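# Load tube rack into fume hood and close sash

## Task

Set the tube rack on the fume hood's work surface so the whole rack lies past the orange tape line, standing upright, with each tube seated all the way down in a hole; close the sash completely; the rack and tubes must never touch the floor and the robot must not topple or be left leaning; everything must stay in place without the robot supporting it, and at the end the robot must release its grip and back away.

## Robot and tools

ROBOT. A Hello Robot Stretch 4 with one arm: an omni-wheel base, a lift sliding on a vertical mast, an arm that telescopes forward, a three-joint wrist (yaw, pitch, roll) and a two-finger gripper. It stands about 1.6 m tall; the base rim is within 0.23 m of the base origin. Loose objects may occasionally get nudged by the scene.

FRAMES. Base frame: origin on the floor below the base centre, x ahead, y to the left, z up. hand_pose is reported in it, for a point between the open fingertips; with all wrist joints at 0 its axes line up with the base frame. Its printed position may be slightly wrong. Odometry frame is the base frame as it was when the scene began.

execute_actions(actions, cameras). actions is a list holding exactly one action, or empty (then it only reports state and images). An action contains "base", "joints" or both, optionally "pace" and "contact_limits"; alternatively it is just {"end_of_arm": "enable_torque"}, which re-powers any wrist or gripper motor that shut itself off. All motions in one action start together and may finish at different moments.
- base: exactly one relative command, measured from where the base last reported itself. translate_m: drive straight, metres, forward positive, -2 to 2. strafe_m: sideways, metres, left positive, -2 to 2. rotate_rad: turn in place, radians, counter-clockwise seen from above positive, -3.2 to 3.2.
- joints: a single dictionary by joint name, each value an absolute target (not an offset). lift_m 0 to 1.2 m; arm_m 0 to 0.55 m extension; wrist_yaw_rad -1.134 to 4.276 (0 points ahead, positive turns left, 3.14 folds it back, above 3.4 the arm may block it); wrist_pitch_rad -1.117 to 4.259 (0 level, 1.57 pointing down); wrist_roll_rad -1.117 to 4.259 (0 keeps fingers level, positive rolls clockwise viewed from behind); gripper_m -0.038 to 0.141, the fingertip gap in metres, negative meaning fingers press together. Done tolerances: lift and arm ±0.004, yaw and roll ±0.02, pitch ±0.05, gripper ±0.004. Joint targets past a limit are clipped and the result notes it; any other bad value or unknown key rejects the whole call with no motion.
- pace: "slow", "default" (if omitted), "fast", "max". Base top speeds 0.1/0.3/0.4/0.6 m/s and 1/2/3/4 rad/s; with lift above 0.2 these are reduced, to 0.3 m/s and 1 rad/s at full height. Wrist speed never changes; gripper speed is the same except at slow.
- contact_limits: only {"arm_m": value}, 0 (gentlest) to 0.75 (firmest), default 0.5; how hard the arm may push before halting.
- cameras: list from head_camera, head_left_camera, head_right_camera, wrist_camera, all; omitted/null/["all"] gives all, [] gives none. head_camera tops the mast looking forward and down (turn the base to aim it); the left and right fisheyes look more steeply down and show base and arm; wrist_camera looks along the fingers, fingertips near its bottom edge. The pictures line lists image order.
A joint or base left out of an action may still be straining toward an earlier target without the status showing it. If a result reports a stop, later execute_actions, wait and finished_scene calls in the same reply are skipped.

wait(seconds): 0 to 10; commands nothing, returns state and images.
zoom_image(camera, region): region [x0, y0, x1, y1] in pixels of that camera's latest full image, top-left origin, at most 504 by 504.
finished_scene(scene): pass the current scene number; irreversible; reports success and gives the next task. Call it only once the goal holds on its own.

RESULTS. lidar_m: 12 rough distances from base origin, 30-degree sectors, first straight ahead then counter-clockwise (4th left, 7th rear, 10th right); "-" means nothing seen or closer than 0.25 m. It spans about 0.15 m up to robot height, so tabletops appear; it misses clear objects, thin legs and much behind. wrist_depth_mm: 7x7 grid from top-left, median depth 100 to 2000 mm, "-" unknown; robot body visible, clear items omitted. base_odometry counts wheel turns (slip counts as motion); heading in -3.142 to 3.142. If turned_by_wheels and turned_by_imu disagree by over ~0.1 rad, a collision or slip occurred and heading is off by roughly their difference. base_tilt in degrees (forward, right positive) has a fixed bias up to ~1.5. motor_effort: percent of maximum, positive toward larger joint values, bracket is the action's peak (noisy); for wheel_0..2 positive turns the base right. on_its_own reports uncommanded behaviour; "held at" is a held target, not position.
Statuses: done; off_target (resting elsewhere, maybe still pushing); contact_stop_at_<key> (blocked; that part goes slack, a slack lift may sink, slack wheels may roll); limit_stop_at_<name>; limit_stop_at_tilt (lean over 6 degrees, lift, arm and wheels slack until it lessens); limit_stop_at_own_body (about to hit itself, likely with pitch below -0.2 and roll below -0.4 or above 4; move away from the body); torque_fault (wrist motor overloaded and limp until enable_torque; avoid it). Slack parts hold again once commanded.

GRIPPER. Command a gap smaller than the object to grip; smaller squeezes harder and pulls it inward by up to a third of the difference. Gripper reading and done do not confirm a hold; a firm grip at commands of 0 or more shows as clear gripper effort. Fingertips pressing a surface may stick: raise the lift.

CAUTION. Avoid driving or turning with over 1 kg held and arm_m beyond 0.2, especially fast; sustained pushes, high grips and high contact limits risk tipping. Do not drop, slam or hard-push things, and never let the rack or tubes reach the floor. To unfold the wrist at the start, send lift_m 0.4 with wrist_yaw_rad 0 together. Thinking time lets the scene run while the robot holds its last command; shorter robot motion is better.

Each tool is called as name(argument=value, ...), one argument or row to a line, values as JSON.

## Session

execute_actions(
  actions=[],
)

Scene clock: 0.00 s.
base_odometry: x=+0.000 y=+0.000 heading=+0.000 (m, m, rad; odometry frame)
turned_by_wheels: +0.000 (rad since the last result)
turned_by_imu: +0.000 (rad since the last result)
base_tilt: forward=+1.3 right=-0.6 (deg)
lidar_m: 1.15 1.21 1.51 1.51 1.71 1.73 1.68 2.75 1.96 1.92 1.52 1.18
base_status: not commanded
joint_positions: lift_m=+0.135 arm_m=+0.000 wrist_yaw_rad=+3.214 wrist_pitch_rad=+0.017 wrist_roll_rad=+0.011 gripper_m=+0.057
joint_status: not commanded
motor_effort: lift_m=+21 arm_m=-1 wrist_yaw_rad=+1 wrist_pitch_rad=-8 wrist_roll_rad=-1 gripper_m=-2 wheel_0=+0 wheel_1=+1 wheel_2=-1 (%)
hand_pose: x=-0.1233 y=+0.0662 z=+0.3081 quat_wxyz=(-0.036, -0.009, +0.005, +0.999) (m; base frame)
wrist_depth_mm: - 118 133 - - 1708 - / - 108 134 1808 1808 1708 - / - 114 135 1808 1756 1808 - / 139 137 228 1863 1808 1756 - / 215 - - 1921 1808 1756 1661 / 216 1138 198 1098 904 1025 976 / 213 750 809 - 778 691 715
pictures: head_camera, head_left_camera, head_right_camera, wrist_camera
Images, in order (width x height): head_camera 420x560, head_left_camera 420x672, head_right_camera 420x672, wrist_camera 616x392.

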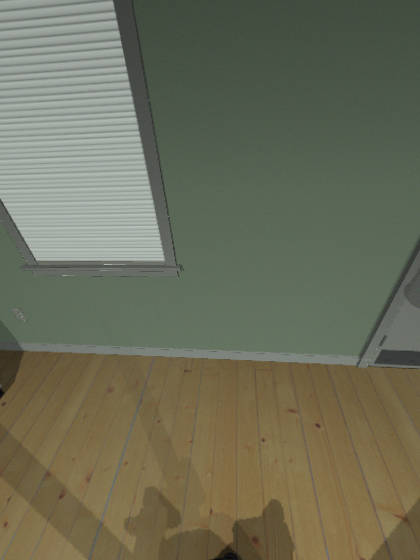

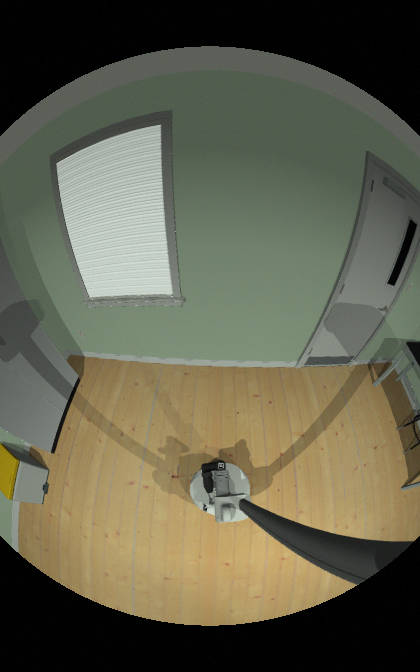

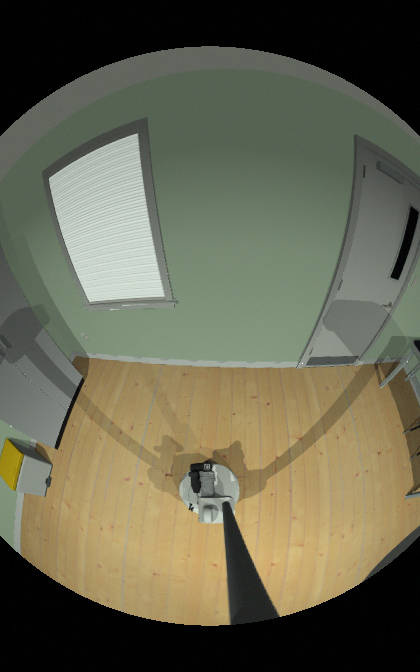

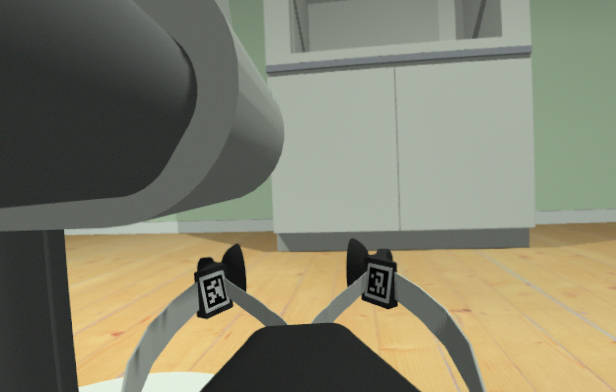

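execute_actions(
  actions=[
    {"base":{"rotate_rad":-1.64},"joints":{"lift_m":0.5,"wrist_yaw_rad":0},"pace":"fast"},
  ],
  cameras=["head_camera","head_right_camera"],
)

execute_actions(
  actions=[
    {"base":{"translate_m":1.2},"joints":{"lift_m":0.95,"gripper_m":0.14,"wrist_pitch_rad":0.3,"wrist_roll_rad":0},"pace":"fast"},
  ],
  cameras=["head_camera","wrist_camera"],
)

Scene clock: 5.00 s.
base_odometry: x=+0.000 y=+0.000 heading=-1.640 (m, m, rad; odometry frame)
turned_by_wheels: -1.640 (rad since the last result)
turned_by_imu: -1.618 (rad since the last result)
base_tilt: forward=+1.3 right=-0.6 (deg)
lidar_m: 1.92 1.61 1.22 1.15 1.21 1.57 1.50 1.67 1.73 1.69 2.67 2.00
base_status: done
joint_positions: lift_m=+0.500 arm_m=+0.000 wrist_yaw_rad=+0.000 wrist_pitch_rad=+0.017 wrist_roll_rad=+0.011 gripper_m=+0.057
joint_status: all done
motor_effort: lift_m=+25(27) arm_m=-1(1) wrist_yaw_rad=-1(7) wrist_pitch_rad=-8(8) wrist_roll_rad=+0(0) gripper_m=-3(2) wheel_0=+2(9) wheel_1=+1(8) wheel_2=+1(11) (%)
hand_pose: x=+0.4593 y=-0.0873 z=+0.6729 quat_wxyz=(+1.000, +0.005, +0.009, +0.000) (m; base frame)
wrist_depth_mm: 1863 - - - - - - / 1863 - - - - - - / 1863 - - - - - - / 1808 - - - - - - / 1863 - - - - - - / 1808 - 197 - 1756 1983 1983 / 1537 1499 1618 - 1499 1397 1397
pictures: head_camera, head_right_camera
Images, in order (width x height): head_camera 420x560, head_right_camera 420x672.

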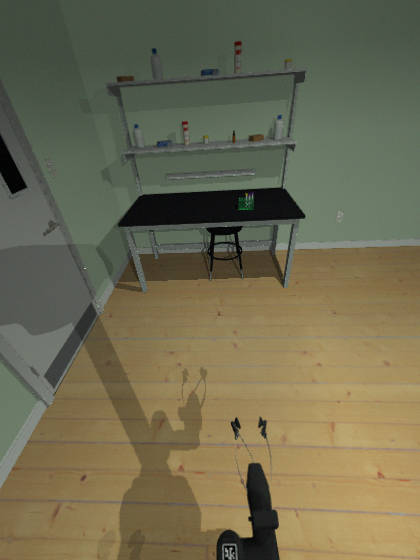

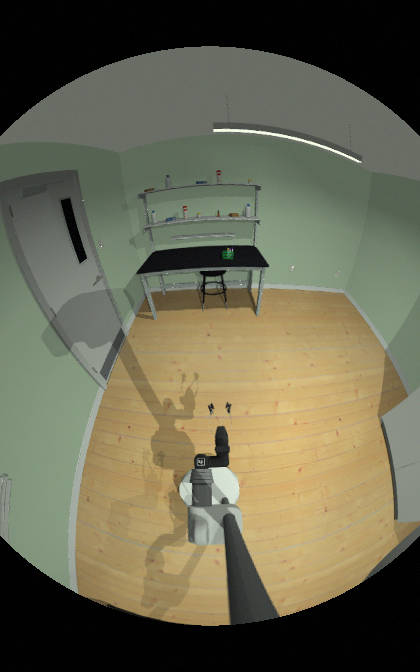

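Scene clock: 9.27 s.
base_odometry: x=-0.082 y=-1.197 heading=-1.640 (m, m, rad; odometry frame)
turned_by_wheels: +0.000 (rad since the last result)
turned_by_imu: -0.003 (rad since the last result)
base_tilt: forward=+1.2 right=-0.7 (deg)
lidar_m: 0.74 0.80 1.07 1.09 1.18 1.68 2.70 2.40 1.96 2.56 2.14 0.79
base_status: done
joint_positions: lift_m=+0.950 arm_m=+0.000 wrist_yaw_rad=+0.000 wrist_pitch_rad=+0.302 wrist_roll_rad=+0.000 gripper_m=+0.140
joint_status: all done
motor_effort: lift_m=+24(27) arm_m=-1(1) wrist_yaw_rad=+0(0) wrist_pitch_rad=-7(10) wrist_roll_rad=+0(0) gripper_m=+1(2) wheel_0=+0(8) wheel_1=+1(11) wheel_2=+1(15) (%)
hand_pose: x=+0.4463 y=-0.0874 z=+1.0422 quat_wxyz=(+0.989, +0.000, +0.150, +0.000) (m; base frame)
wrist_depth_mm: 1118 1205 1205 1229 1205 1118 1255 / 1281 1308 1255 1281 1281 1281 1281 / 1336 1336 1336 1336 1336 1366 1366 / 1281 1255 1229 1205 1229 1205 1430 / 878 866 866 866 809 842 831 / 668 634 634 634 654 647 676 / 1537 1537 1537 - 1499 1537 1499
pictures: head_camera, wrist_camera
Images, in order (width x height): head_camera 420x560, wrist_camera 616x392.

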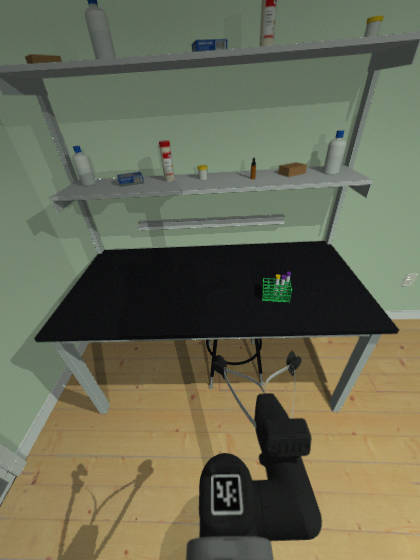

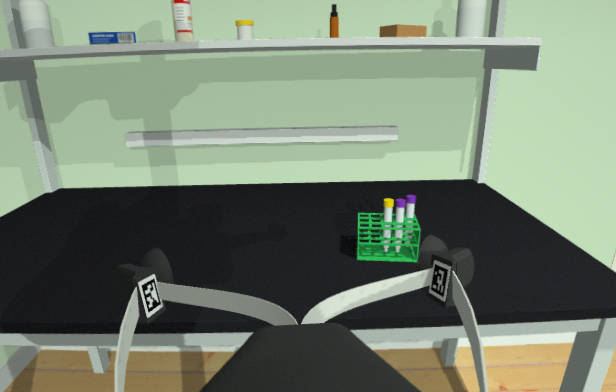

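execute_actions(
  actions=[
    {"base":{"rotate_rad":-0.18},"joints":{"lift_m":0.74,"wrist_pitch_rad":0.2,"arm_m":0.1},"pace":"fast"},
  ],
  cameras=[],
)

execute_actions(
  actions=[
    {"base":{"translate_m":0.25},"pace":"fast"},
  ],
  cameras=["head_camera","wrist_camera"],
)

Scene clock: 13.63 s.
base_odometry: x=-0.082 y=-1.197 heading=-1.819 (m, m, rad; odometry frame)
turned_by_wheels: -0.179 (rad since the last result)
turned_by_imu: -0.177 (rad since the last result)
base_tilt: forward=+1.3 right=-0.7 (deg)
lidar_m: 0.72 0.75 0.97 1.08 1.10 1.43 2.70 2.78 1.93 2.19 2.64 0.82
base_status: done
joint_positions: lift_m=+0.740 arm_m=+0.099 wrist_yaw_rad=+0.000 wrist_pitch_rad=+0.202 wrist_roll_rad=+0.000 gripper_m=+0.140
joint_status: all done
motor_effort: lift_m=+17(21) arm_m=+5(5) wrist_yaw_rad=+0(1) wrist_pitch_rad=-8(15) wrist_roll_rad=-1(0) gripper_m=+0(0) wheel_0=+3(6) wheel_1=+4(4) wheel_2=+3(5) (%)
hand_pose: x=+0.5526 y=-0.0874 z=+0.8606 quat_wxyz=(+0.995, +0.000, +0.101, +0.000) (m; base frame)
wrist_depth_mm: 1060 1118 1138 1205 1160 1308 1366 / 1098 1138 1182 1229 1281 1336 1397 / 1118 1160 1229 1281 1336 1397 1499 / 904 878 854 691 831 809 1537 / 539 535 530 525 521 554 615 / 480 449 521 535 1366 1576 1118 / 1255 1182 1229 - 1397 1430 1336
pictures: none
No camera images: the call's "cameras" was empty. Leave "cameras" out to get every camera's image.

Scene clock: 15.57 s.
base_odometry: x=-0.144 y=-1.440 heading=-1.819 (m, m, rad; odometry frame)
turned_by_wheels: +0.000 (rad since the last result)
turned_by_imu: +0.000 (rad since the last result)
base_tilt: forward=+1.3 right=-0.7 (deg)
lidar_m: 0.50 0.49 0.65 1.10 1.11 1.43 2.95 2.87 2.03 2.55 2.16 0.57
base_status: done
joint_positions: lift_m=+0.740 arm_m=+0.099 wrist_yaw_rad=+0.000 wrist_pitch_rad=+0.202 wrist_roll_rad=+0.000 gripper_m=+0.140
joint_status: not commanded
motor_effort: lift_m=+17(17) arm_m=+5(5) wrist_yaw_rad=+0(0) wrist_pitch_rad=-9(9) wrist_roll_rad=-3(0) gripper_m=+0(1) wheel_0=+1(7) wheel_1=+1(5) wheel_2=+1(13) (%)
hand_pose: x=+0.5527 y=-0.0874 z=+0.8606 quat_wxyz=(+0.995, +0.000, +0.101, +0.000) (m; base frame)
wrist_depth_mm: 866 891 931 960 976 1042 1078 / 878 917 960 976 1025 1078 1118 / 904 946 991 1025 1042 1118 1160 / 917 878 866 469 820 809 1229 / 539 535 530 469 480 504 496 / 382 343 343 357 351 349 364 / 303 297 312 - 304 289 294
pictures: head_camera, wrist_camera
Images, in order (width x height): head_camera 420x560, wrist_camera 616x392.

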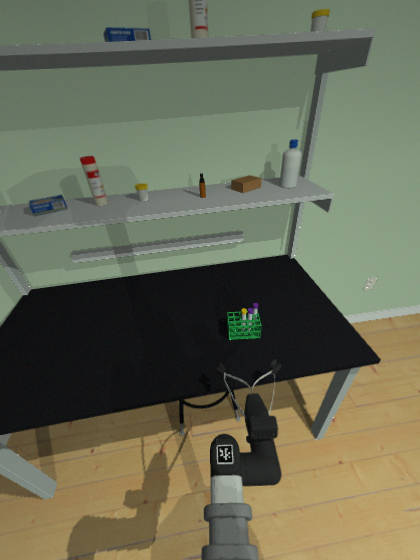

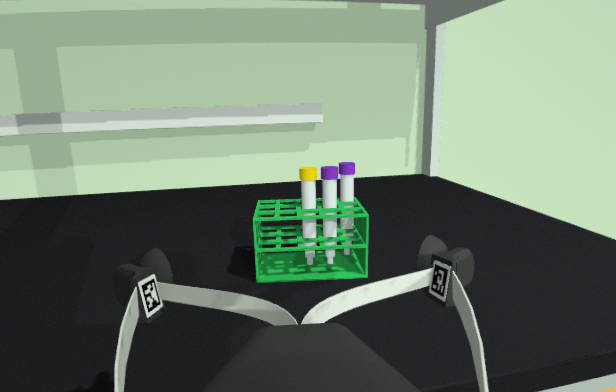

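execute_actions(
  actions=[
    {"base":{"strafe_m":-0.024},"joints":{"lift_m":0.675,"arm_m":0.24,"wrist_yaw_rad":0.05,"wrist_roll_rad":0.02}},
  ],
  cameras=["wrist_camera"],
)

Scene clock: 19.37 s.
base_odometry: x=-0.167 y=-1.434 heading=-1.818 (m, m, rad; odometry frame)
turned_by_wheels: +0.000 (rad since the last result)
turned_by_imu: +0.000 (rad since the last result)
base_tilt: forward=+1.3 right=-0.7 (deg)
lidar_m: 0.51 0.51 0.67 1.12 1.17 1.46 2.97 2.81 2.01 2.53 2.21 0.59
base_status: done
joint_positions: lift_m=+0.675 arm_m=+0.239 wrist_yaw_rad=+0.050 wrist_pitch_rad=+0.202 wrist_roll_rad=+0.020 gripper_m=+0.140
joint_status: all done
motor_effort: lift_m=+16(16) arm_m=+5(5) wrist_yaw_rad=+0(2) wrist_pitch_rad=-9(10) wrist_roll_rad=+1(4) gripper_m=+1(1) wheel_0=+1(9) wheel_1=+2(8) wheel_2=+0(1) (%)
hand_pose: x=+0.6966 y=-0.0732 z=+0.7956 quat_wxyz=(+0.995, +0.007, +0.101, +0.024) (m; base frame)
wrist_depth_mm: 759 768 798 809 854 866 904 / 741 788 798 842 878 904 931 / 798 831 842 294 891 931 946 / 634 603 469 303 330 517 496 / 370 362 319 312 290 325 320 / 260 229 229 236 230 227 235 / 205 200 207 - 200 190 189
pictures: wrist_camera
Images, in order (width x height): wrist_camera 616x392.

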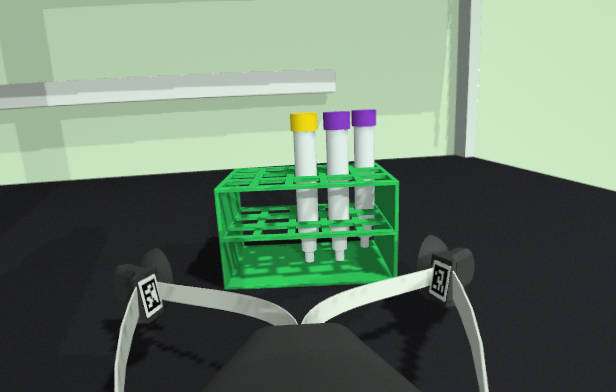

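execute_actions(
  actions=[
    {"base":{"strafe_m":-0.005},"joints":{"arm_m":0.312},"pace":"slow"},
  ],
  cameras=["wrist_camera"],
)

execute_actions(
  actions=[
    {"joints":{"gripper_m":0.06}},
  ],
  cameras=["wrist_camera"],
)

execute_actions(
  actions=[
    {"joints":{"lift_m":0.72}},
  ],
  cameras=["wrist_camera","head_camera"],
)

Scene clock: 24.13 s.
base_odometry: x=-0.172 y=-1.432 heading=-1.818 (m, m, rad; odometry frame)
turned_by_wheels: +0.000 (rad since the last result)
turned_by_imu: +0.000 (rad since the last result)
base_tilt: forward=+1.3 right=-0.7 (deg)
lidar_m: 0.51 0.50 0.66 1.13 1.16 1.51 2.91 2.82 2.01 2.51 2.20 0.57
base_status: done
joint_positions: lift_m=+0.675 arm_m=+0.311 wrist_yaw_rad=+0.050 wrist_pitch_rad=+0.202 wrist_roll_rad=+0.020 gripper_m=+0.140
joint_status: all done
motor_effort: lift_m=+16(16) arm_m=+5(6) wrist_yaw_rad=-1(1) wrist_pitch_rad=-9(9) wrist_roll_rad=-1(2) gripper_m=+0(0) wheel_0=+3(5) wheel_1=-3(2) wheel_2=+0(2) (%)
hand_pose: x=+0.7686 y=-0.0732 z=+0.7956 quat_wxyz=(+0.995, +0.007, +0.101, +0.024) (m; base frame)
wrist_depth_mm: 691 707 732 750 768 798 820 / 699 723 683 768 798 820 842 / 741 750 788 219 820 842 878 / 634 603 242 224 427 512 496 / 370 362 247 233 228 324 319 / 260 230 200 200 217 227 235 / 205 200 206 - 199 189 189
pictures: wrist_camera
Images, in order (width x height): wrist_camera 616x392.

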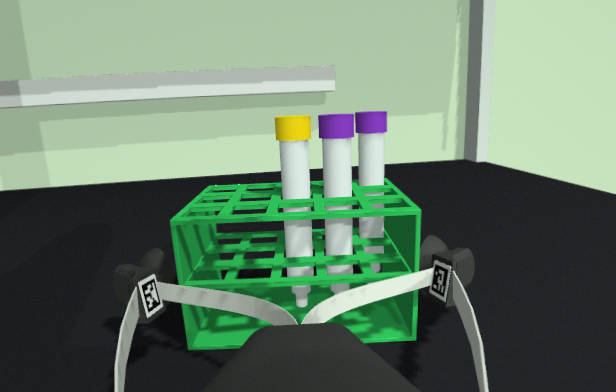

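Scene clock: 25.93 s.
base_odometry: x=-0.172 y=-1.432 heading=-1.818 (m, m, rad; odometry frame)
turned_by_wheels: +0.000 (rad since the last result)
turned_by_imu: +0.000 (rad since the last result)
base_tilt: forward=+1.3 right=-0.7 (deg)
lidar_m: 0.50 0.51 0.64 1.12 1.14 1.46 2.94 2.79 2.01 2.50 2.21 0.55
base_status: not commanded
joint_positions: lift_m=+0.675 arm_m=+0.311 wrist_yaw_rad=+0.050 wrist_pitch_rad=+0.203 wrist_roll_rad=+0.020 gripper_m=+0.060
joint_status: all done
motor_effort: lift_m=+16(16) arm_m=+5(5) wrist_yaw_rad=+1(0) wrist_pitch_rad=-10(11) wrist_roll_rad=+1(1) gripper_m=-22(21) wheel_0=+2(3) wheel_1=-3(3) wheel_2=+0(0) (%)
hand_pose: x=+0.7686 y=-0.0732 z=+0.7955 quat_wxyz=(+0.995, +0.007, +0.101, +0.024) (m; base frame)
wrist_depth_mm: 691 715 732 750 768 798 820 / 707 715 691 778 809 820 842 / 732 759 788 201 820 842 878 / 621 597 223 204 233 508 492 / 368 334 232 213 224 324 317 / 258 178 216 223 185 183 234 / 195 199 189 - 190 188 188
pictures: wrist_camera
Images, in order (width x height): wrist_camera 616x392.

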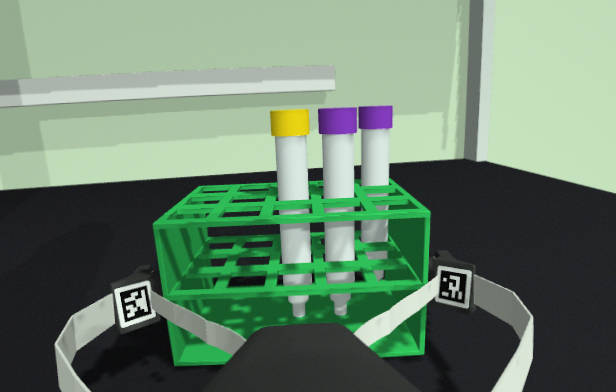

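Scene clock: 27.00 s.
base_odometry: x=-0.172 y=-1.432 heading=-1.818 (m, m, rad; odometry frame)
turned_by_wheels: +0.000 (rad since the last result)
turned_by_imu: +0.000 (rad since the last result)
base_tilt: forward=+1.3 right=-0.6 (deg)
lidar_m: 0.53 0.51 0.65 1.11 1.18 1.50 2.93 2.81 1.99 2.50 2.23 0.55
base_status: not commanded
joint_positions: lift_m=+0.720 arm_m=+0.311 wrist_yaw_rad=+0.050 wrist_pitch_rad=+0.203 wrist_roll_rad=+0.020 gripper_m=+0.060
joint_status: all done
motor_effort: lift_m=+26(28) arm_m=+5(5) wrist_yaw_rad=+0(1) wrist_pitch_rad=-10(11) wrist_roll_rad=+0(2) gripper_m=-23(21) wheel_0=+3(3) wheel_1=-3(3) wheel_2=+0(0) (%)
hand_pose: x=+0.7686 y=-0.0732 z=+0.8397 quat_wxyz=(+0.995, +0.007, +0.101, +0.024) (m; base frame)
wrist_depth_mm: 699 715 732 750 778 798 820 / 707 723 741 768 798 820 842 / 732 759 788 200 820 854 878 / 759 768 223 204 234 676 904 / 496 445 232 213 225 433 421 / 347 178 215 223 184 183 312 / 262 267 196 - 233 252 255
pictures: head_camera, wrist_camera
Images, in order (width x height): head_camera 420x560, wrist_camera 616x392.

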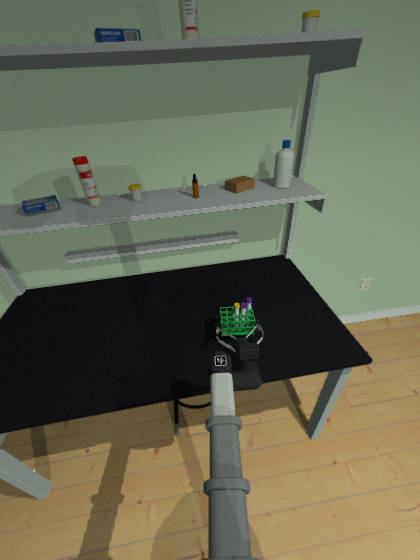

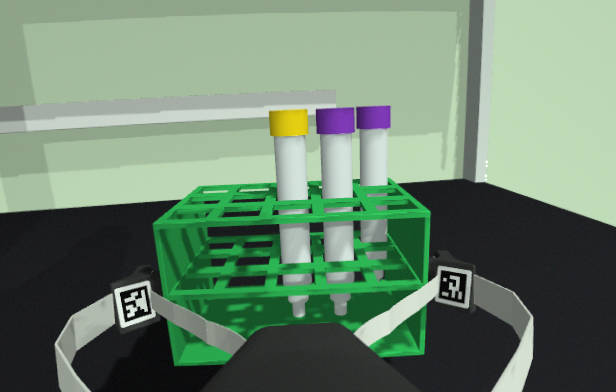

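execute_actions(
  actions=[
    {"base":{"translate_m":-1.65},"joints":{"arm_m":0.02,"wrist_yaw_rad":0},"pace":"fast"},
  ],
  cameras=[],
)

execute_actions(
  actions=[
    {"base":{"rotate_rad":-1.45},"joints":{"lift_m":0.92},"pace":"slow"},
  ],
  cameras=["head_camera","wrist_camera"],
)

execute_actions(
  actions=[
    {"base":{"translate_m":0.9},"pace":"fast"},
  ],
  cameras=["head_camera","wrist_camera"],
)

Scene clock: 36.03 s.
base_odometry: x=+0.233 y=+0.167 heading=-1.819 (m, m, rad; odometry frame)
turned_by_wheels: +0.000 (rad since the last result)
turned_by_imu: +0.004 (rad since the last result)
base_tilt: forward=+1.3 right=-0.6 (deg)
lidar_m: 0.43 1.58 1.03 0.93 0.93 1.15 1.32 1.34 2.27 1.87 1.90 0.48
base_status: done
joint_positions: lift_m=+0.720 arm_m=+0.021 wrist_yaw_rad=+0.000 wrist_pitch_rad=+0.203 wrist_roll_rad=+0.020 gripper_m=+0.060
joint_status: all done
motor_effort: lift_m=+24(26) arm_m=-5(4) wrist_yaw_rad=+1(7) wrist_pitch_rad=-13(12) wrist_roll_rad=+0(3) gripper_m=-22(22) wheel_0=-1(7) wheel_1=-2(3) wheel_2=-3(13) (%)
hand_pose: x=+0.4743 y=-0.0875 z=+0.8397 quat_wxyz=(+0.995, +0.010, +0.101, -0.001) (m; base frame)
wrist_depth_mm: - - - - - - - / - - - - - - - / - - - 200 - - - / - - 223 203 232 - - / - - 232 213 225 - - / 1808 178 215 224 185 183 1661 / 1430 1464 196 - 1308 1366 1366
pictures: none
No camera images: the call's "cameras" was empty. Leave "cameras" out to get every camera's image.

Scene clock: 38.77 s.
base_odometry: x=+0.233 y=+0.167 heading=+3.015 (m, m, rad; odometry frame)
turned_by_wheels: -1.449 (rad since the last result)
turned_by_imu: -1.430 (rad since the last result)
base_tilt: forward=+1.3 right=-0.7 (deg)
lidar_m: 0.41 2.01 2.25 2.10 1.37 0.99 0.92 0.98 1.34 1.30 1.45 0.50
base_status: done
joint_positions: lift_m=+0.920 arm_m=+0.021 wrist_yaw_rad=+0.000 wrist_pitch_rad=+0.203 wrist_roll_rad=+0.020 gripper_m=+0.060
joint_status: all done
motor_effort: lift_m=+26(27) arm_m=-5(5) wrist_yaw_rad=+0(0) wrist_pitch_rad=-13(12) wrist_roll_rad=+0(3) gripper_m=-22(22) wheel_0=+3(6) wheel_1=+4(4) wheel_2=+3(7) (%)
hand_pose: x=+0.4743 y=-0.0875 z=+1.0396 quat_wxyz=(+0.995, +0.010, +0.101, -0.001) (m; base frame)
wrist_depth_mm: - - - - 1708 - - / - - - - 1983 - - / - - 1863 199 1708 - - / - - 223 204 233 - - / - - 232 213 225 - - / - 178 216 224 185 183 - / 1756 1756 196 - 1576 1661 1708
pictures: head_camera, wrist_camera
Images, in order (width x height): head_camera 420x560, wrist_camera 616x392.

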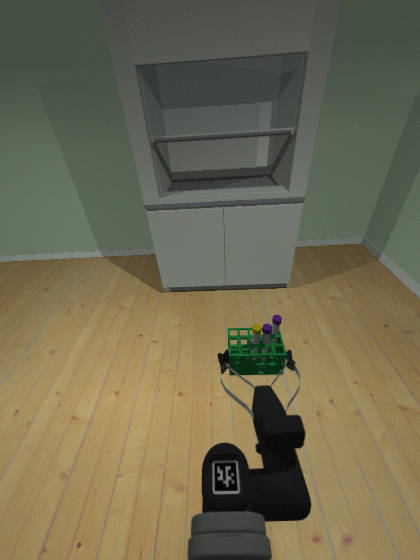

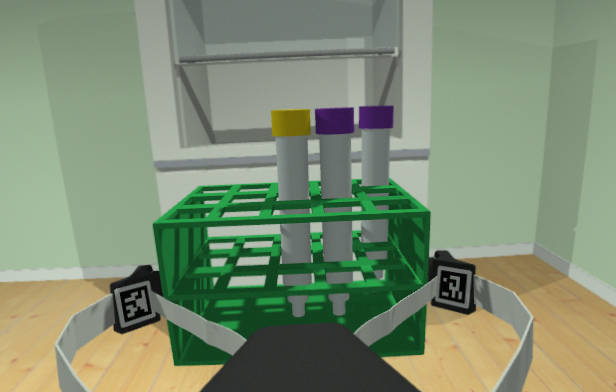

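Scene clock: 42.60 s.
base_odometry: x=-0.660 y=+0.281 heading=+3.015 (m, m, rad; odometry frame)
turned_by_wheels: +0.000 (rad since the last result)
turned_by_imu: -0.002 (rad since the last result)
base_tilt: forward=+1.3 right=-0.7 (deg)
lidar_m: 0.43 1.04 2.66 2.14 2.22 1.91 1.84 1.89 1.42 1.36 1.81 0.45
base_status: done
joint_positions: lift_m=+0.920 arm_m=+0.021 wrist_yaw_rad=+0.000 wrist_pitch_rad=+0.203 wrist_roll_rad=+0.020 gripper_m=+0.060
joint_status: not commanded
motor_effort: lift_m=+25(26) arm_m=-5(5) wrist_yaw_rad=+0(1) wrist_pitch_rad=-10(11) wrist_roll_rad=+1(2) gripper_m=-23(22) wheel_0=+2(7) wheel_1=+1(5) wheel_2=-1(15) (%)
hand_pose: x=+0.4743 y=-0.0874 z=+1.0397 quat_wxyz=(+0.995, +0.010, +0.101, -0.001) (m; base frame)
wrist_depth_mm: 750 1042 1336 1366 1366 904 741 / 768 1160 1366 1397 1397 931 778 / 778 1160 1430 202 1366 946 798 / 798 809 223 204 234 820 854 / 831 831 232 214 225 842 1808 / 854 178 216 224 185 183 1921 / 904 891 196 - 904 904 1618
pictures: head_camera, wrist_camera
Images, in order (width x height): head_camera 420x560, wrist_camera 616x392.

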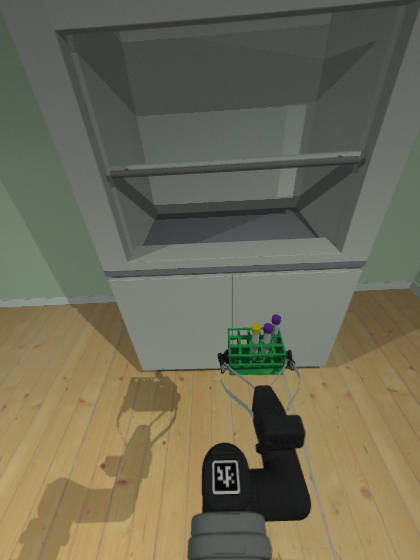

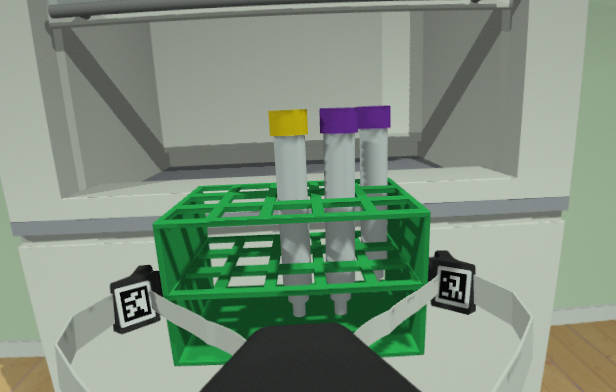

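execute_actions(
  actions=[
    {"base":{"translate_m":0.43},"joints":{"arm_m":0.1}},
  ],
  cameras=["wrist_camera"],
)

execute_actions(
  actions=[
    {"joints":{"arm_m":0.42}},
  ],
  cameras=["head_camera","wrist_camera"],
)

Scene clock: 48.07 s.
base_odometry: x=-1.086 y=+0.335 heading=+3.015 (m, m, rad; odometry frame)
turned_by_wheels: +0.000 (rad since the last result)
turned_by_imu: -0.001 (rad since the last result)
base_tilt: forward=+1.3 right=-0.6 (deg)
lidar_m: 0.52 0.60 2.09 2.23 2.23 2.35 2.25 1.91 1.43 1.68 0.84 0.60
base_status: done
joint_positions: lift_m=+0.920 arm_m=+0.099 wrist_yaw_rad=+0.000 wrist_pitch_rad=+0.203 wrist_roll_rad=+0.020 gripper_m=+0.060
joint_status: all done
motor_effort: lift_m=+25(25) arm_m=+5(5) wrist_yaw_rad=+0(1) wrist_pitch_rad=-12(12) wrist_roll_rad=+2(1) gripper_m=-23(20) wheel_0=+1(6) wheel_1=+2(7) wheel_2=-1(9) (%)
hand_pose: x=+0.5526 y=-0.0874 z=+1.0397 quat_wxyz=(+0.995, +0.010, +0.101, -0.001) (m; base frame)
wrist_depth_mm: 750 842 854 854 866 866 654 / 750 878 878 891 891 904 661 / 750 917 917 200 917 917 668 / 741 931 223 204 235 842 676 / 615 436 232 213 224 424 415 / 340 178 216 224 185 183 314 / 306 312 196 - 314 317 322
pictures: wrist_camera
Images, in order (width x height): wrist_camera 616x392.

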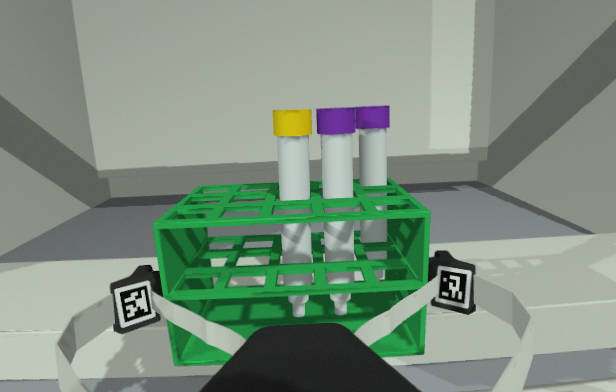

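Scene clock: 50.13 s.
base_odometry: x=-1.086 y=+0.335 heading=+3.015 (m, m, rad; odometry frame)
turned_by_wheels: +0.000 (rad since the last result)
turned_by_imu: +0.000 (rad since the last result)
base_tilt: forward=+1.3 right=-0.6 (deg)
lidar_m: 0.56 0.60 2.09 2.20 2.22 2.34 2.28 1.88 1.44 1.67 0.83 0.62
base_status: not commanded
joint_positions: lift_m=+0.920 arm_m=+0.419 wrist_yaw_rad=+0.000 wrist_pitch_rad=+0.203 wrist_roll_rad=+0.020 gripper_m=+0.060
joint_status: all done
motor_effort: lift_m=+25(25) arm_m=+5(7) wrist_yaw_rad=+1(2) wrist_pitch_rad=-10(11) wrist_roll_rad=+2(1) gripper_m=-22(22) wheel_0=+2(1) wheel_1=+2(2) wheel_2=-2(2) (%)
hand_pose: x=+0.8726 y=-0.0874 z=+1.0397 quat_wxyz=(+0.995, +0.010, +0.101, -0.001) (m; base frame)
wrist_depth_mm: 549 549 559 564 564 569 574 / 564 569 574 580 580 585 591 / 585 597 597 201 603 609 609 / 609 615 224 204 234 683 627 / 609 559 232 213 225 539 521 / 430 178 215 224 185 184 389 / 324 329 196 - 289 312 312
pictures: head_camera, wrist_camera
Images, in order (width x height): head_camera 420x560, wrist_camera 616x392.

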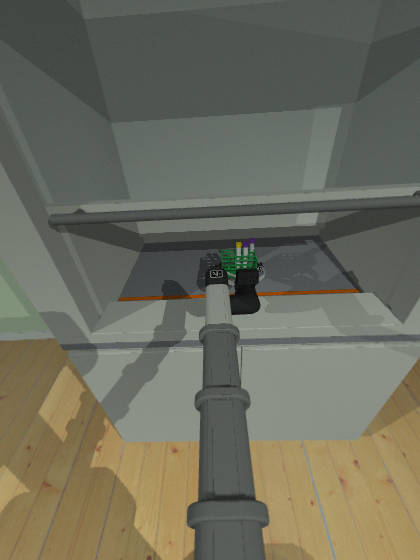

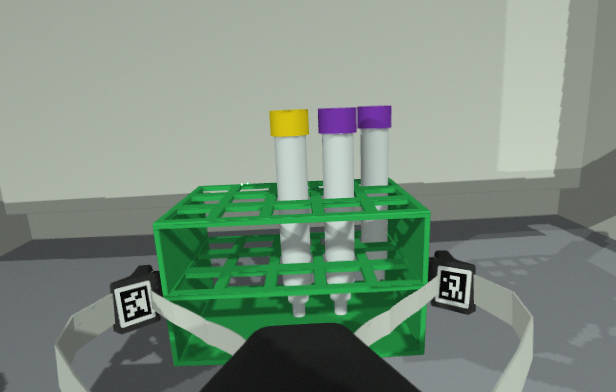

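execute_actions(
  actions=[
    {"joints":{"arm_m":0.545,"lift_m":0.88}},
  ],
  cameras=[],
)

execute_actions(
  actions=[
    {"joints":{"lift_m":0.838},"pace":"slow"},
  ],
  cameras=["wrist_camera"],
)

Scene clock: 53.53 s.
base_odometry: x=-1.086 y=+0.335 heading=+3.015 (m, m, rad; odometry frame)
turned_by_wheels: +0.000 (rad since the last result)
turned_by_imu: +0.000 (rad since the last result)
base_tilt: forward=+1.3 right=-0.6 (deg)
lidar_m: 0.55 0.62 2.06 2.21 2.22 2.36 2.26 1.90 1.44 1.70 0.81 0.59
base_status: not commanded
joint_positions: lift_m=+0.880 arm_m=+0.544 wrist_yaw_rad=+0.000 wrist_pitch_rad=+0.203 wrist_roll_rad=+0.020 gripper_m=+0.060
joint_status: all done
motor_effort: lift_m=+17(23) arm_m=+5(5) wrist_yaw_rad=+0(1) wrist_pitch_rad=-11(11) wrist_roll_rad=+3(1) gripper_m=-21(22) wheel_0=+2(1) wheel_1=+2(2) wheel_2=-1(1) (%)
hand_pose: x=+0.9976 y=-0.0874 z=+1.0004 quat_wxyz=(+0.995, +0.010, +0.101, -0.001) (m; base frame)
wrist_depth_mm: 436 436 439 442 445 445 452 / 452 449 455 455 462 462 466 / 466 466 469 200 473 477 484 / 480 480 223 203 234 549 549 / 496 452 232 213 225 439 427 / 349 178 215 224 185 183 315 / 264 268 195 - 236 255 254
pictures: none
No camera images: the call's "cameras" was empty. Leave "cameras" out to get every camera's image.

Scene clock: 54.73 s.
base_odometry: x=-1.086 y=+0.335 heading=+3.015 (m, m, rad; odometry frame)
turned_by_wheels: +0.000 (rad since the last result)
turned_by_imu: +0.000 (rad since the last result)
base_tilt: forward=+1.3 right=-0.7 (deg)
lidar_m: 0.56 0.60 2.06 2.23 2.24 2.39 2.25 1.88 1.45 1.70 0.81 0.59
base_status: not commanded
joint_positions: lift_m=+0.838 arm_m=+0.544 wrist_yaw_rad=+0.000 wrist_pitch_rad=+0.203 wrist_roll_rad=+0.020 gripper_m=+0.060
joint_status: all done
motor_effort: lift_m=+16(16) arm_m=+5(5) wrist_yaw_rad=+0(0) wrist_pitch_rad=-11(11) wrist_roll_rad=+0(0) gripper_m=-22(22) wheel_0=+2(1) wheel_1=+2(2) wheel_2=-1(1) (%)
hand_pose: x=+0.9976 y=-0.0874 z=+0.9584 quat_wxyz=(+0.995, +0.010, +0.101, -0.001) (m; base frame)
wrist_depth_mm: 436 436 439 442 445 449 452 / 449 452 455 455 462 462 466 / 466 466 469 200 473 477 480 / 521 525 223 203 234 525 504 / 377 345 232 213 224 332 327 / 267 178 215 224 185 183 240 / 201 205 190 - 191 193 194
pictures: wrist_camera
Images, in order (width x height): wrist_camera 616x392.

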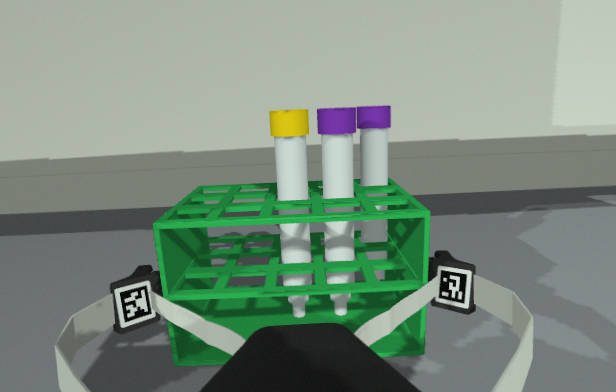

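execute_actions(
  actions=[
    {"joints":{"lift_m":0.834,"gripper_m":0.14}},
  ],
  cameras=["wrist_camera"],
)

execute_actions(
  actions=[
    {"joints":{"arm_m":0.42,"lift_m":0.865}},
  ],
  cameras=["wrist_camera"],
)

execute_actions(
  actions=[
    {"joints":{"arm_m":0.0,"lift_m":0.91,"gripper_m":0.0,"wrist_pitch_rad":0,"wrist_roll_rad":0},"pace":"fast"},
  ],
  cameras=["wrist_camera"],
)

execute_actions(
  actions=[
    {"joints":{"lift_m":1.2},"pace":"fast"},
  ],
  cameras=["wrist_camera"],
)

Scene clock: 59.43 s.
base_odometry: x=-1.086 y=+0.335 heading=+3.015 (m, m, rad; odometry frame)
turned_by_wheels: +0.000 (rad since the last result)
turned_by_imu: +0.000 (rad since the last result)
base_tilt: forward=+1.2 right=-0.7 (deg)
lidar_m: 0.56 0.58 2.07 2.24 2.23 2.38 2.27 1.92 1.43 1.70 0.85 0.60
base_status: not commanded
joint_positions: lift_m=+0.834 arm_m=+0.544 wrist_yaw_rad=+0.000 wrist_pitch_rad=+0.203 wrist_roll_rad=+0.020 gripper_m=+0.140
joint_status: all done
motor_effort: lift_m=+17(18) arm_m=+5(5) wrist_yaw_rad=+0(1) wrist_pitch_rad=-10(10) wrist_roll_rad=+3(2) gripper_m=+0(23) wheel_0=+2(1) wheel_1=+2(2) wheel_2=-1(2) (%)
hand_pose: x=+0.9976 y=-0.0874 z=+0.9545 quat_wxyz=(+0.995, +0.010, +0.101, -0.001) (m; base frame)
wrist_depth_mm: 436 436 439 442 445 449 449 / 449 452 455 459 459 462 466 / 466 466 473 220 477 477 480 / 525 525 244 228 263 508 496 / 370 362 255 235 231 324 319 / 260 230 205 230 218 227 235 / 205 199 206 - 198 189 189
pictures: wrist_camera
Images, in order (width x height): wrist_camera 616x392.

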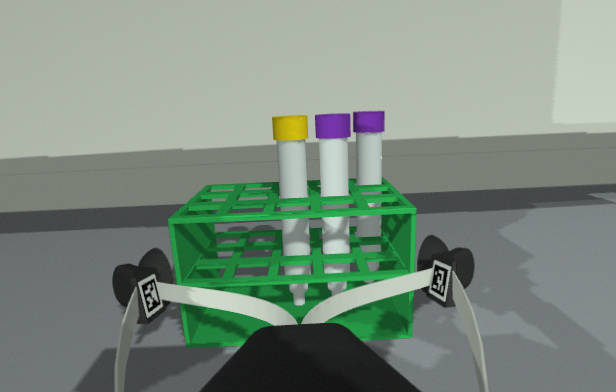

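Scene clock: 61.10 s.
base_odometry: x=-1.086 y=+0.335 heading=+3.015 (m, m, rad; odometry frame)
turned_by_wheels: +0.000 (rad since the last result)
turned_by_imu: +0.034 (rad since the last result)
base_tilt: forward=+1.3 right=-0.6 (deg)
lidar_m: 0.56 0.64 2.15 2.24 2.23 2.34 2.25 1.84 1.43 1.78 0.80 0.60
base_status: not commanded
joint_positions: lift_m=+0.863 arm_m=+0.517 wrist_yaw_rad=+0.000 wrist_pitch_rad=+0.202 wrist_roll_rad=+0.020 gripper_m=+0.140
joint_status: arm_m contact_stop (moved -0.027 of -0.124); the others done
on_its_own: arm_m is slack since a contact_stop (your +0.420 is given up)
motor_effort: lift_m=+21(29) arm_m=+0(21) wrist_yaw_rad=+1(61) wrist_pitch_rad=-8(26) wrist_roll_rad=+3(13) gripper_m=+0(0) wheel_0=+0(10) wheel_1=+2(2) wheel_2=-1(23) (%)
hand_pose: x=+0.9710 y=-0.0874 z=+0.9830 quat_wxyz=(+0.995, +0.010, +0.101, -0.001) (m; base frame)
wrist_depth_mm: 477 473 473 473 473 473 469 / 488 492 488 488 488 484 484 / 504 504 508 504 500 504 500 / 580 574 574 569 276 564 559 / 452 442 430 291 271 274 389 / 317 281 279 239 276 274 286 / 250 243 252 - 244 231 234
pictures: wrist_camera
Images, in order (width x height): wrist_camera 616x392.

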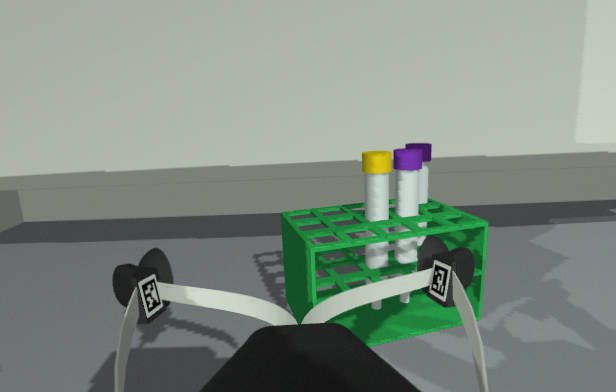

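not run: a stop came earlier in this reply.

not run: a stop came earlier in this reply.

execute_actions(
  actions=[
    {"joints":{"arm_m":0.47},"contact_limits":{"arm_m":0.15},"pace":"slow"},
  ],
  cameras=["wrist_camera","head_camera"],
)

Scene clock: 64.87 s.
base_odometry: x=-1.086 y=+0.335 heading=+3.015 (m, m, rad; odometry frame)
turned_by_wheels: +0.000 (rad since the last result)
turned_by_imu: +0.000 (rad since the last result)
base_tilt: forward=+1.3 right=-0.6 (deg)
lidar_m: 0.58 0.66 2.17 2.21 2.26 2.35 2.27 1.82 1.47 1.76 0.82 0.62
base_status: not commanded
joint_positions: lift_m=+0.863 arm_m=+0.471 wrist_yaw_rad=+0.000 wrist_pitch_rad=+0.201 wrist_roll_rad=+0.020 gripper_m=+0.140
joint_status: all done
motor_effort: lift_m=+21(21) arm_m=-6(5) wrist_yaw_rad=+0(0) wrist_pitch_rad=-4(7) wrist_roll_rad=+2(1) gripper_m=+0(1) wheel_0=-1(1) wheel_1=+2(2) wheel_2=-1(1) (%)
contact_limits: arm_m 0.15
hand_pose: x=+0.9246 y=-0.0873 z=+0.9834 quat_wxyz=(+0.995, +0.010, +0.100, -0.001) (m; base frame)
wrist_depth_mm: 517 517 517 517 517 512 512 / 535 535 535 535 530 530 530 / 549 554 549 554 544 549 549 / 609 621 615 564 324 609 609 / 459 449 439 375 324 375 397 / 322 285 283 287 283 281 290 / 253 247 256 - 245 235 236
pictures: head_camera, wrist_camera
Images, in order (width x height): head_camera 420x560, wrist_camera 616x392.

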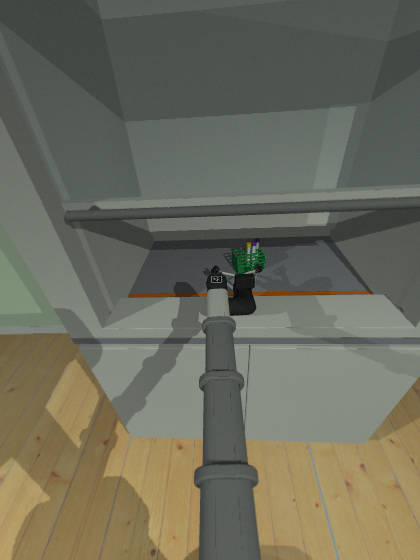

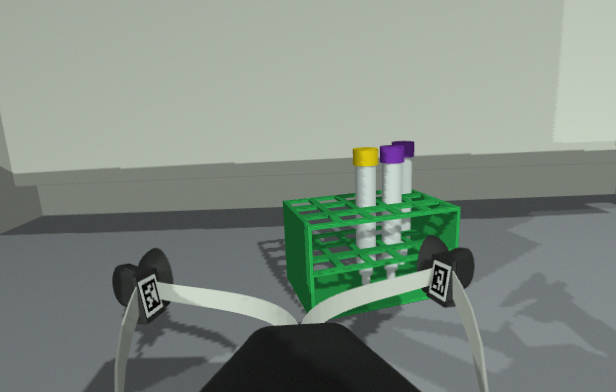

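execute_actions(
  actions=[
    {"joints":{"lift_m":0.92}},
  ],
  cameras=["wrist_camera"],
)

execute_actions(
  actions=[
    {"base":{"strafe_m":-0.08},"joints":{"arm_m":0.0,"gripper_m":0.0,"wrist_pitch_rad":0,"wrist_roll_rad":0},"pace":"fast"},
  ],
  cameras=["wrist_camera"],
)

execute_actions(
  actions=[
    {"joints":{"lift_m":1.2},"pace":"fast"},
  ],
  cameras=["wrist_camera"],
)

Scene clock: 68.80 s.
base_odometry: x=-1.086 y=+0.335 heading=+3.015 (m, m, rad; odometry frame)
turned_by_wheels: +0.000 (rad since the last result)
turned_by_imu: +0.000 (rad since the last result)
base_tilt: forward=+1.3 right=-0.7 (deg)
lidar_m: 0.58 0.61 2.12 2.18 2.23 2.35 2.25 1.83 1.45 1.80 0.80 0.60
base_status: not commanded
joint_positions: lift_m=+0.920 arm_m=+0.471 wrist_yaw_rad=+0.000 wrist_pitch_rad=+0.202 wrist_roll_rad=+0.020 gripper_m=+0.140
joint_status: all done
motor_effort: lift_m=+25(27) arm_m=-5(6) wrist_yaw_rad=-1(0) wrist_pitch_rad=-7(7) wrist_roll_rad=+0(1) gripper_m=+2(0) wheel_0=-1(1) wheel_1=+2(2) wheel_2=+0(1) (%)
hand_pose: x=+0.9245 y=-0.0873 z=+1.0401 quat_wxyz=(+0.995, +0.010, +0.101, -0.001) (m; base frame)
wrist_depth_mm: 521 517 517 517 517 512 517 / 535 535 530 535 535 530 530 / 554 554 554 554 549 549 549 / 574 574 569 569 564 569 569 / 585 603 585 574 330 539 525 / 430 382 382 285 332 375 392 / 342 330 343 - 327 315 314
pictures: wrist_camera
Images, in order (width x height): wrist_camera 616x392.

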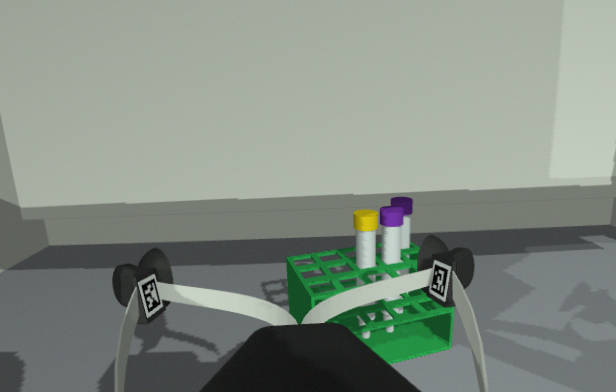

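Scene clock: 71.17 s.
base_odometry: x=-1.076 y=+0.414 heading=+3.015 (m, m, rad; odometry frame)
turned_by_wheels: +0.000 (rad since the last result)
turned_by_imu: +0.000 (rad since the last result)
base_tilt: forward=+1.2 right=-0.7 (deg)
lidar_m: 0.57 0.62 2.16 2.26 2.36 2.34 2.25 1.74 1.39 1.69 0.79 0.59
base_status: done
joint_positions: lift_m=+0.920 arm_m=+0.001 wrist_yaw_rad=+0.000 wrist_pitch_rad=+0.002 wrist_roll_rad=+0.000 gripper_m=+0.000
joint_status: all done
motor_effort: lift_m=+25(25) arm_m=-5(6) wrist_yaw_rad=+1(1) wrist_pitch_rad=-9(8) wrist_roll_rad=+2(0) gripper_m=-4(6) wheel_0=+0(10) wheel_1=+0(14) wheel_2=+0(3) (%)
hand_pose: x=+0.4603 y=-0.0875 z=+1.0972 quat_wxyz=(+1.000, +0.000, +0.001, +0.000) (m; base frame)
wrist_depth_mm: 427 445 442 442 439 439 535 / 809 1042 1042 1025 1025 878 591 / 809 1042 1042 1025 1042 878 603 / 809 1042 1042 1042 1042 891 609 / 788 1060 1042 798 1042 904 609 / 715 732 186 195 187 530 512 / 407 392 389 - 389 387 384
pictures: wrist_camera
Images, in order (width x height): wrist_camera 616x392.

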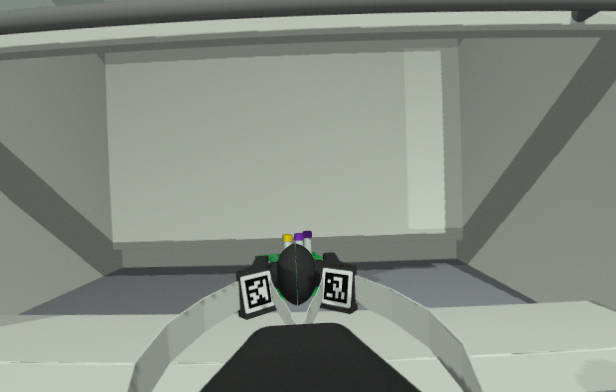

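Scene clock: 72.93 s.
base_odometry: x=-1.076 y=+0.414 heading=+3.015 (m, m, rad; odometry frame)
turned_by_wheels: +0.000 (rad since the last result)
turned_by_imu: +0.000 (rad since the last result)
base_tilt: forward=+1.3 right=-0.7 (deg)
lidar_m: 0.57 0.62 2.16 2.31 2.33 2.35 2.26 1.74 1.36 1.70 0.82 0.58
base_status: not commanded
joint_positions: lift_m=+1.200 arm_m=+0.001 wrist_yaw_rad=+0.000 wrist_pitch_rad=+0.002 wrist_roll_rad=+0.000 gripper_m=+0.000
joint_status: all done
motor_effort: lift_m=+25(28) arm_m=-5(5) wrist_yaw_rad=+1(1) wrist_pitch_rad=-9(8) wrist_roll_rad=+1(0) gripper_m=-4(5) wheel_0=+0(0) wheel_1=+0(0) wheel_2=+0(0) (%)
hand_pose: x=+0.4603 y=-0.0875 z=+1.3773 quat_wxyz=(+1.000, +0.000, +0.001, +0.000) (m; base frame)
wrist_depth_mm: 809 1042 1008 1025 1025 866 585 / 798 1042 1025 1025 1025 878 597 / 809 1042 1042 1025 1025 891 609 / 809 1042 1042 1060 1042 904 609 / 455 459 455 452 449 449 445 / 788 1060 186 195 187 917 609 / 768 976 1060 - 1042 788 615
pictures: wrist_camera
Images, in order (width x height): wrist_camera 616x392.

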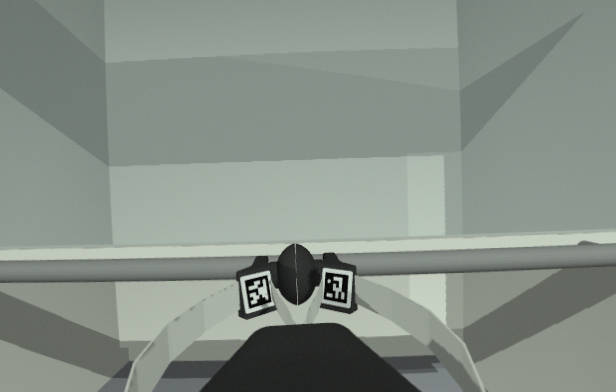

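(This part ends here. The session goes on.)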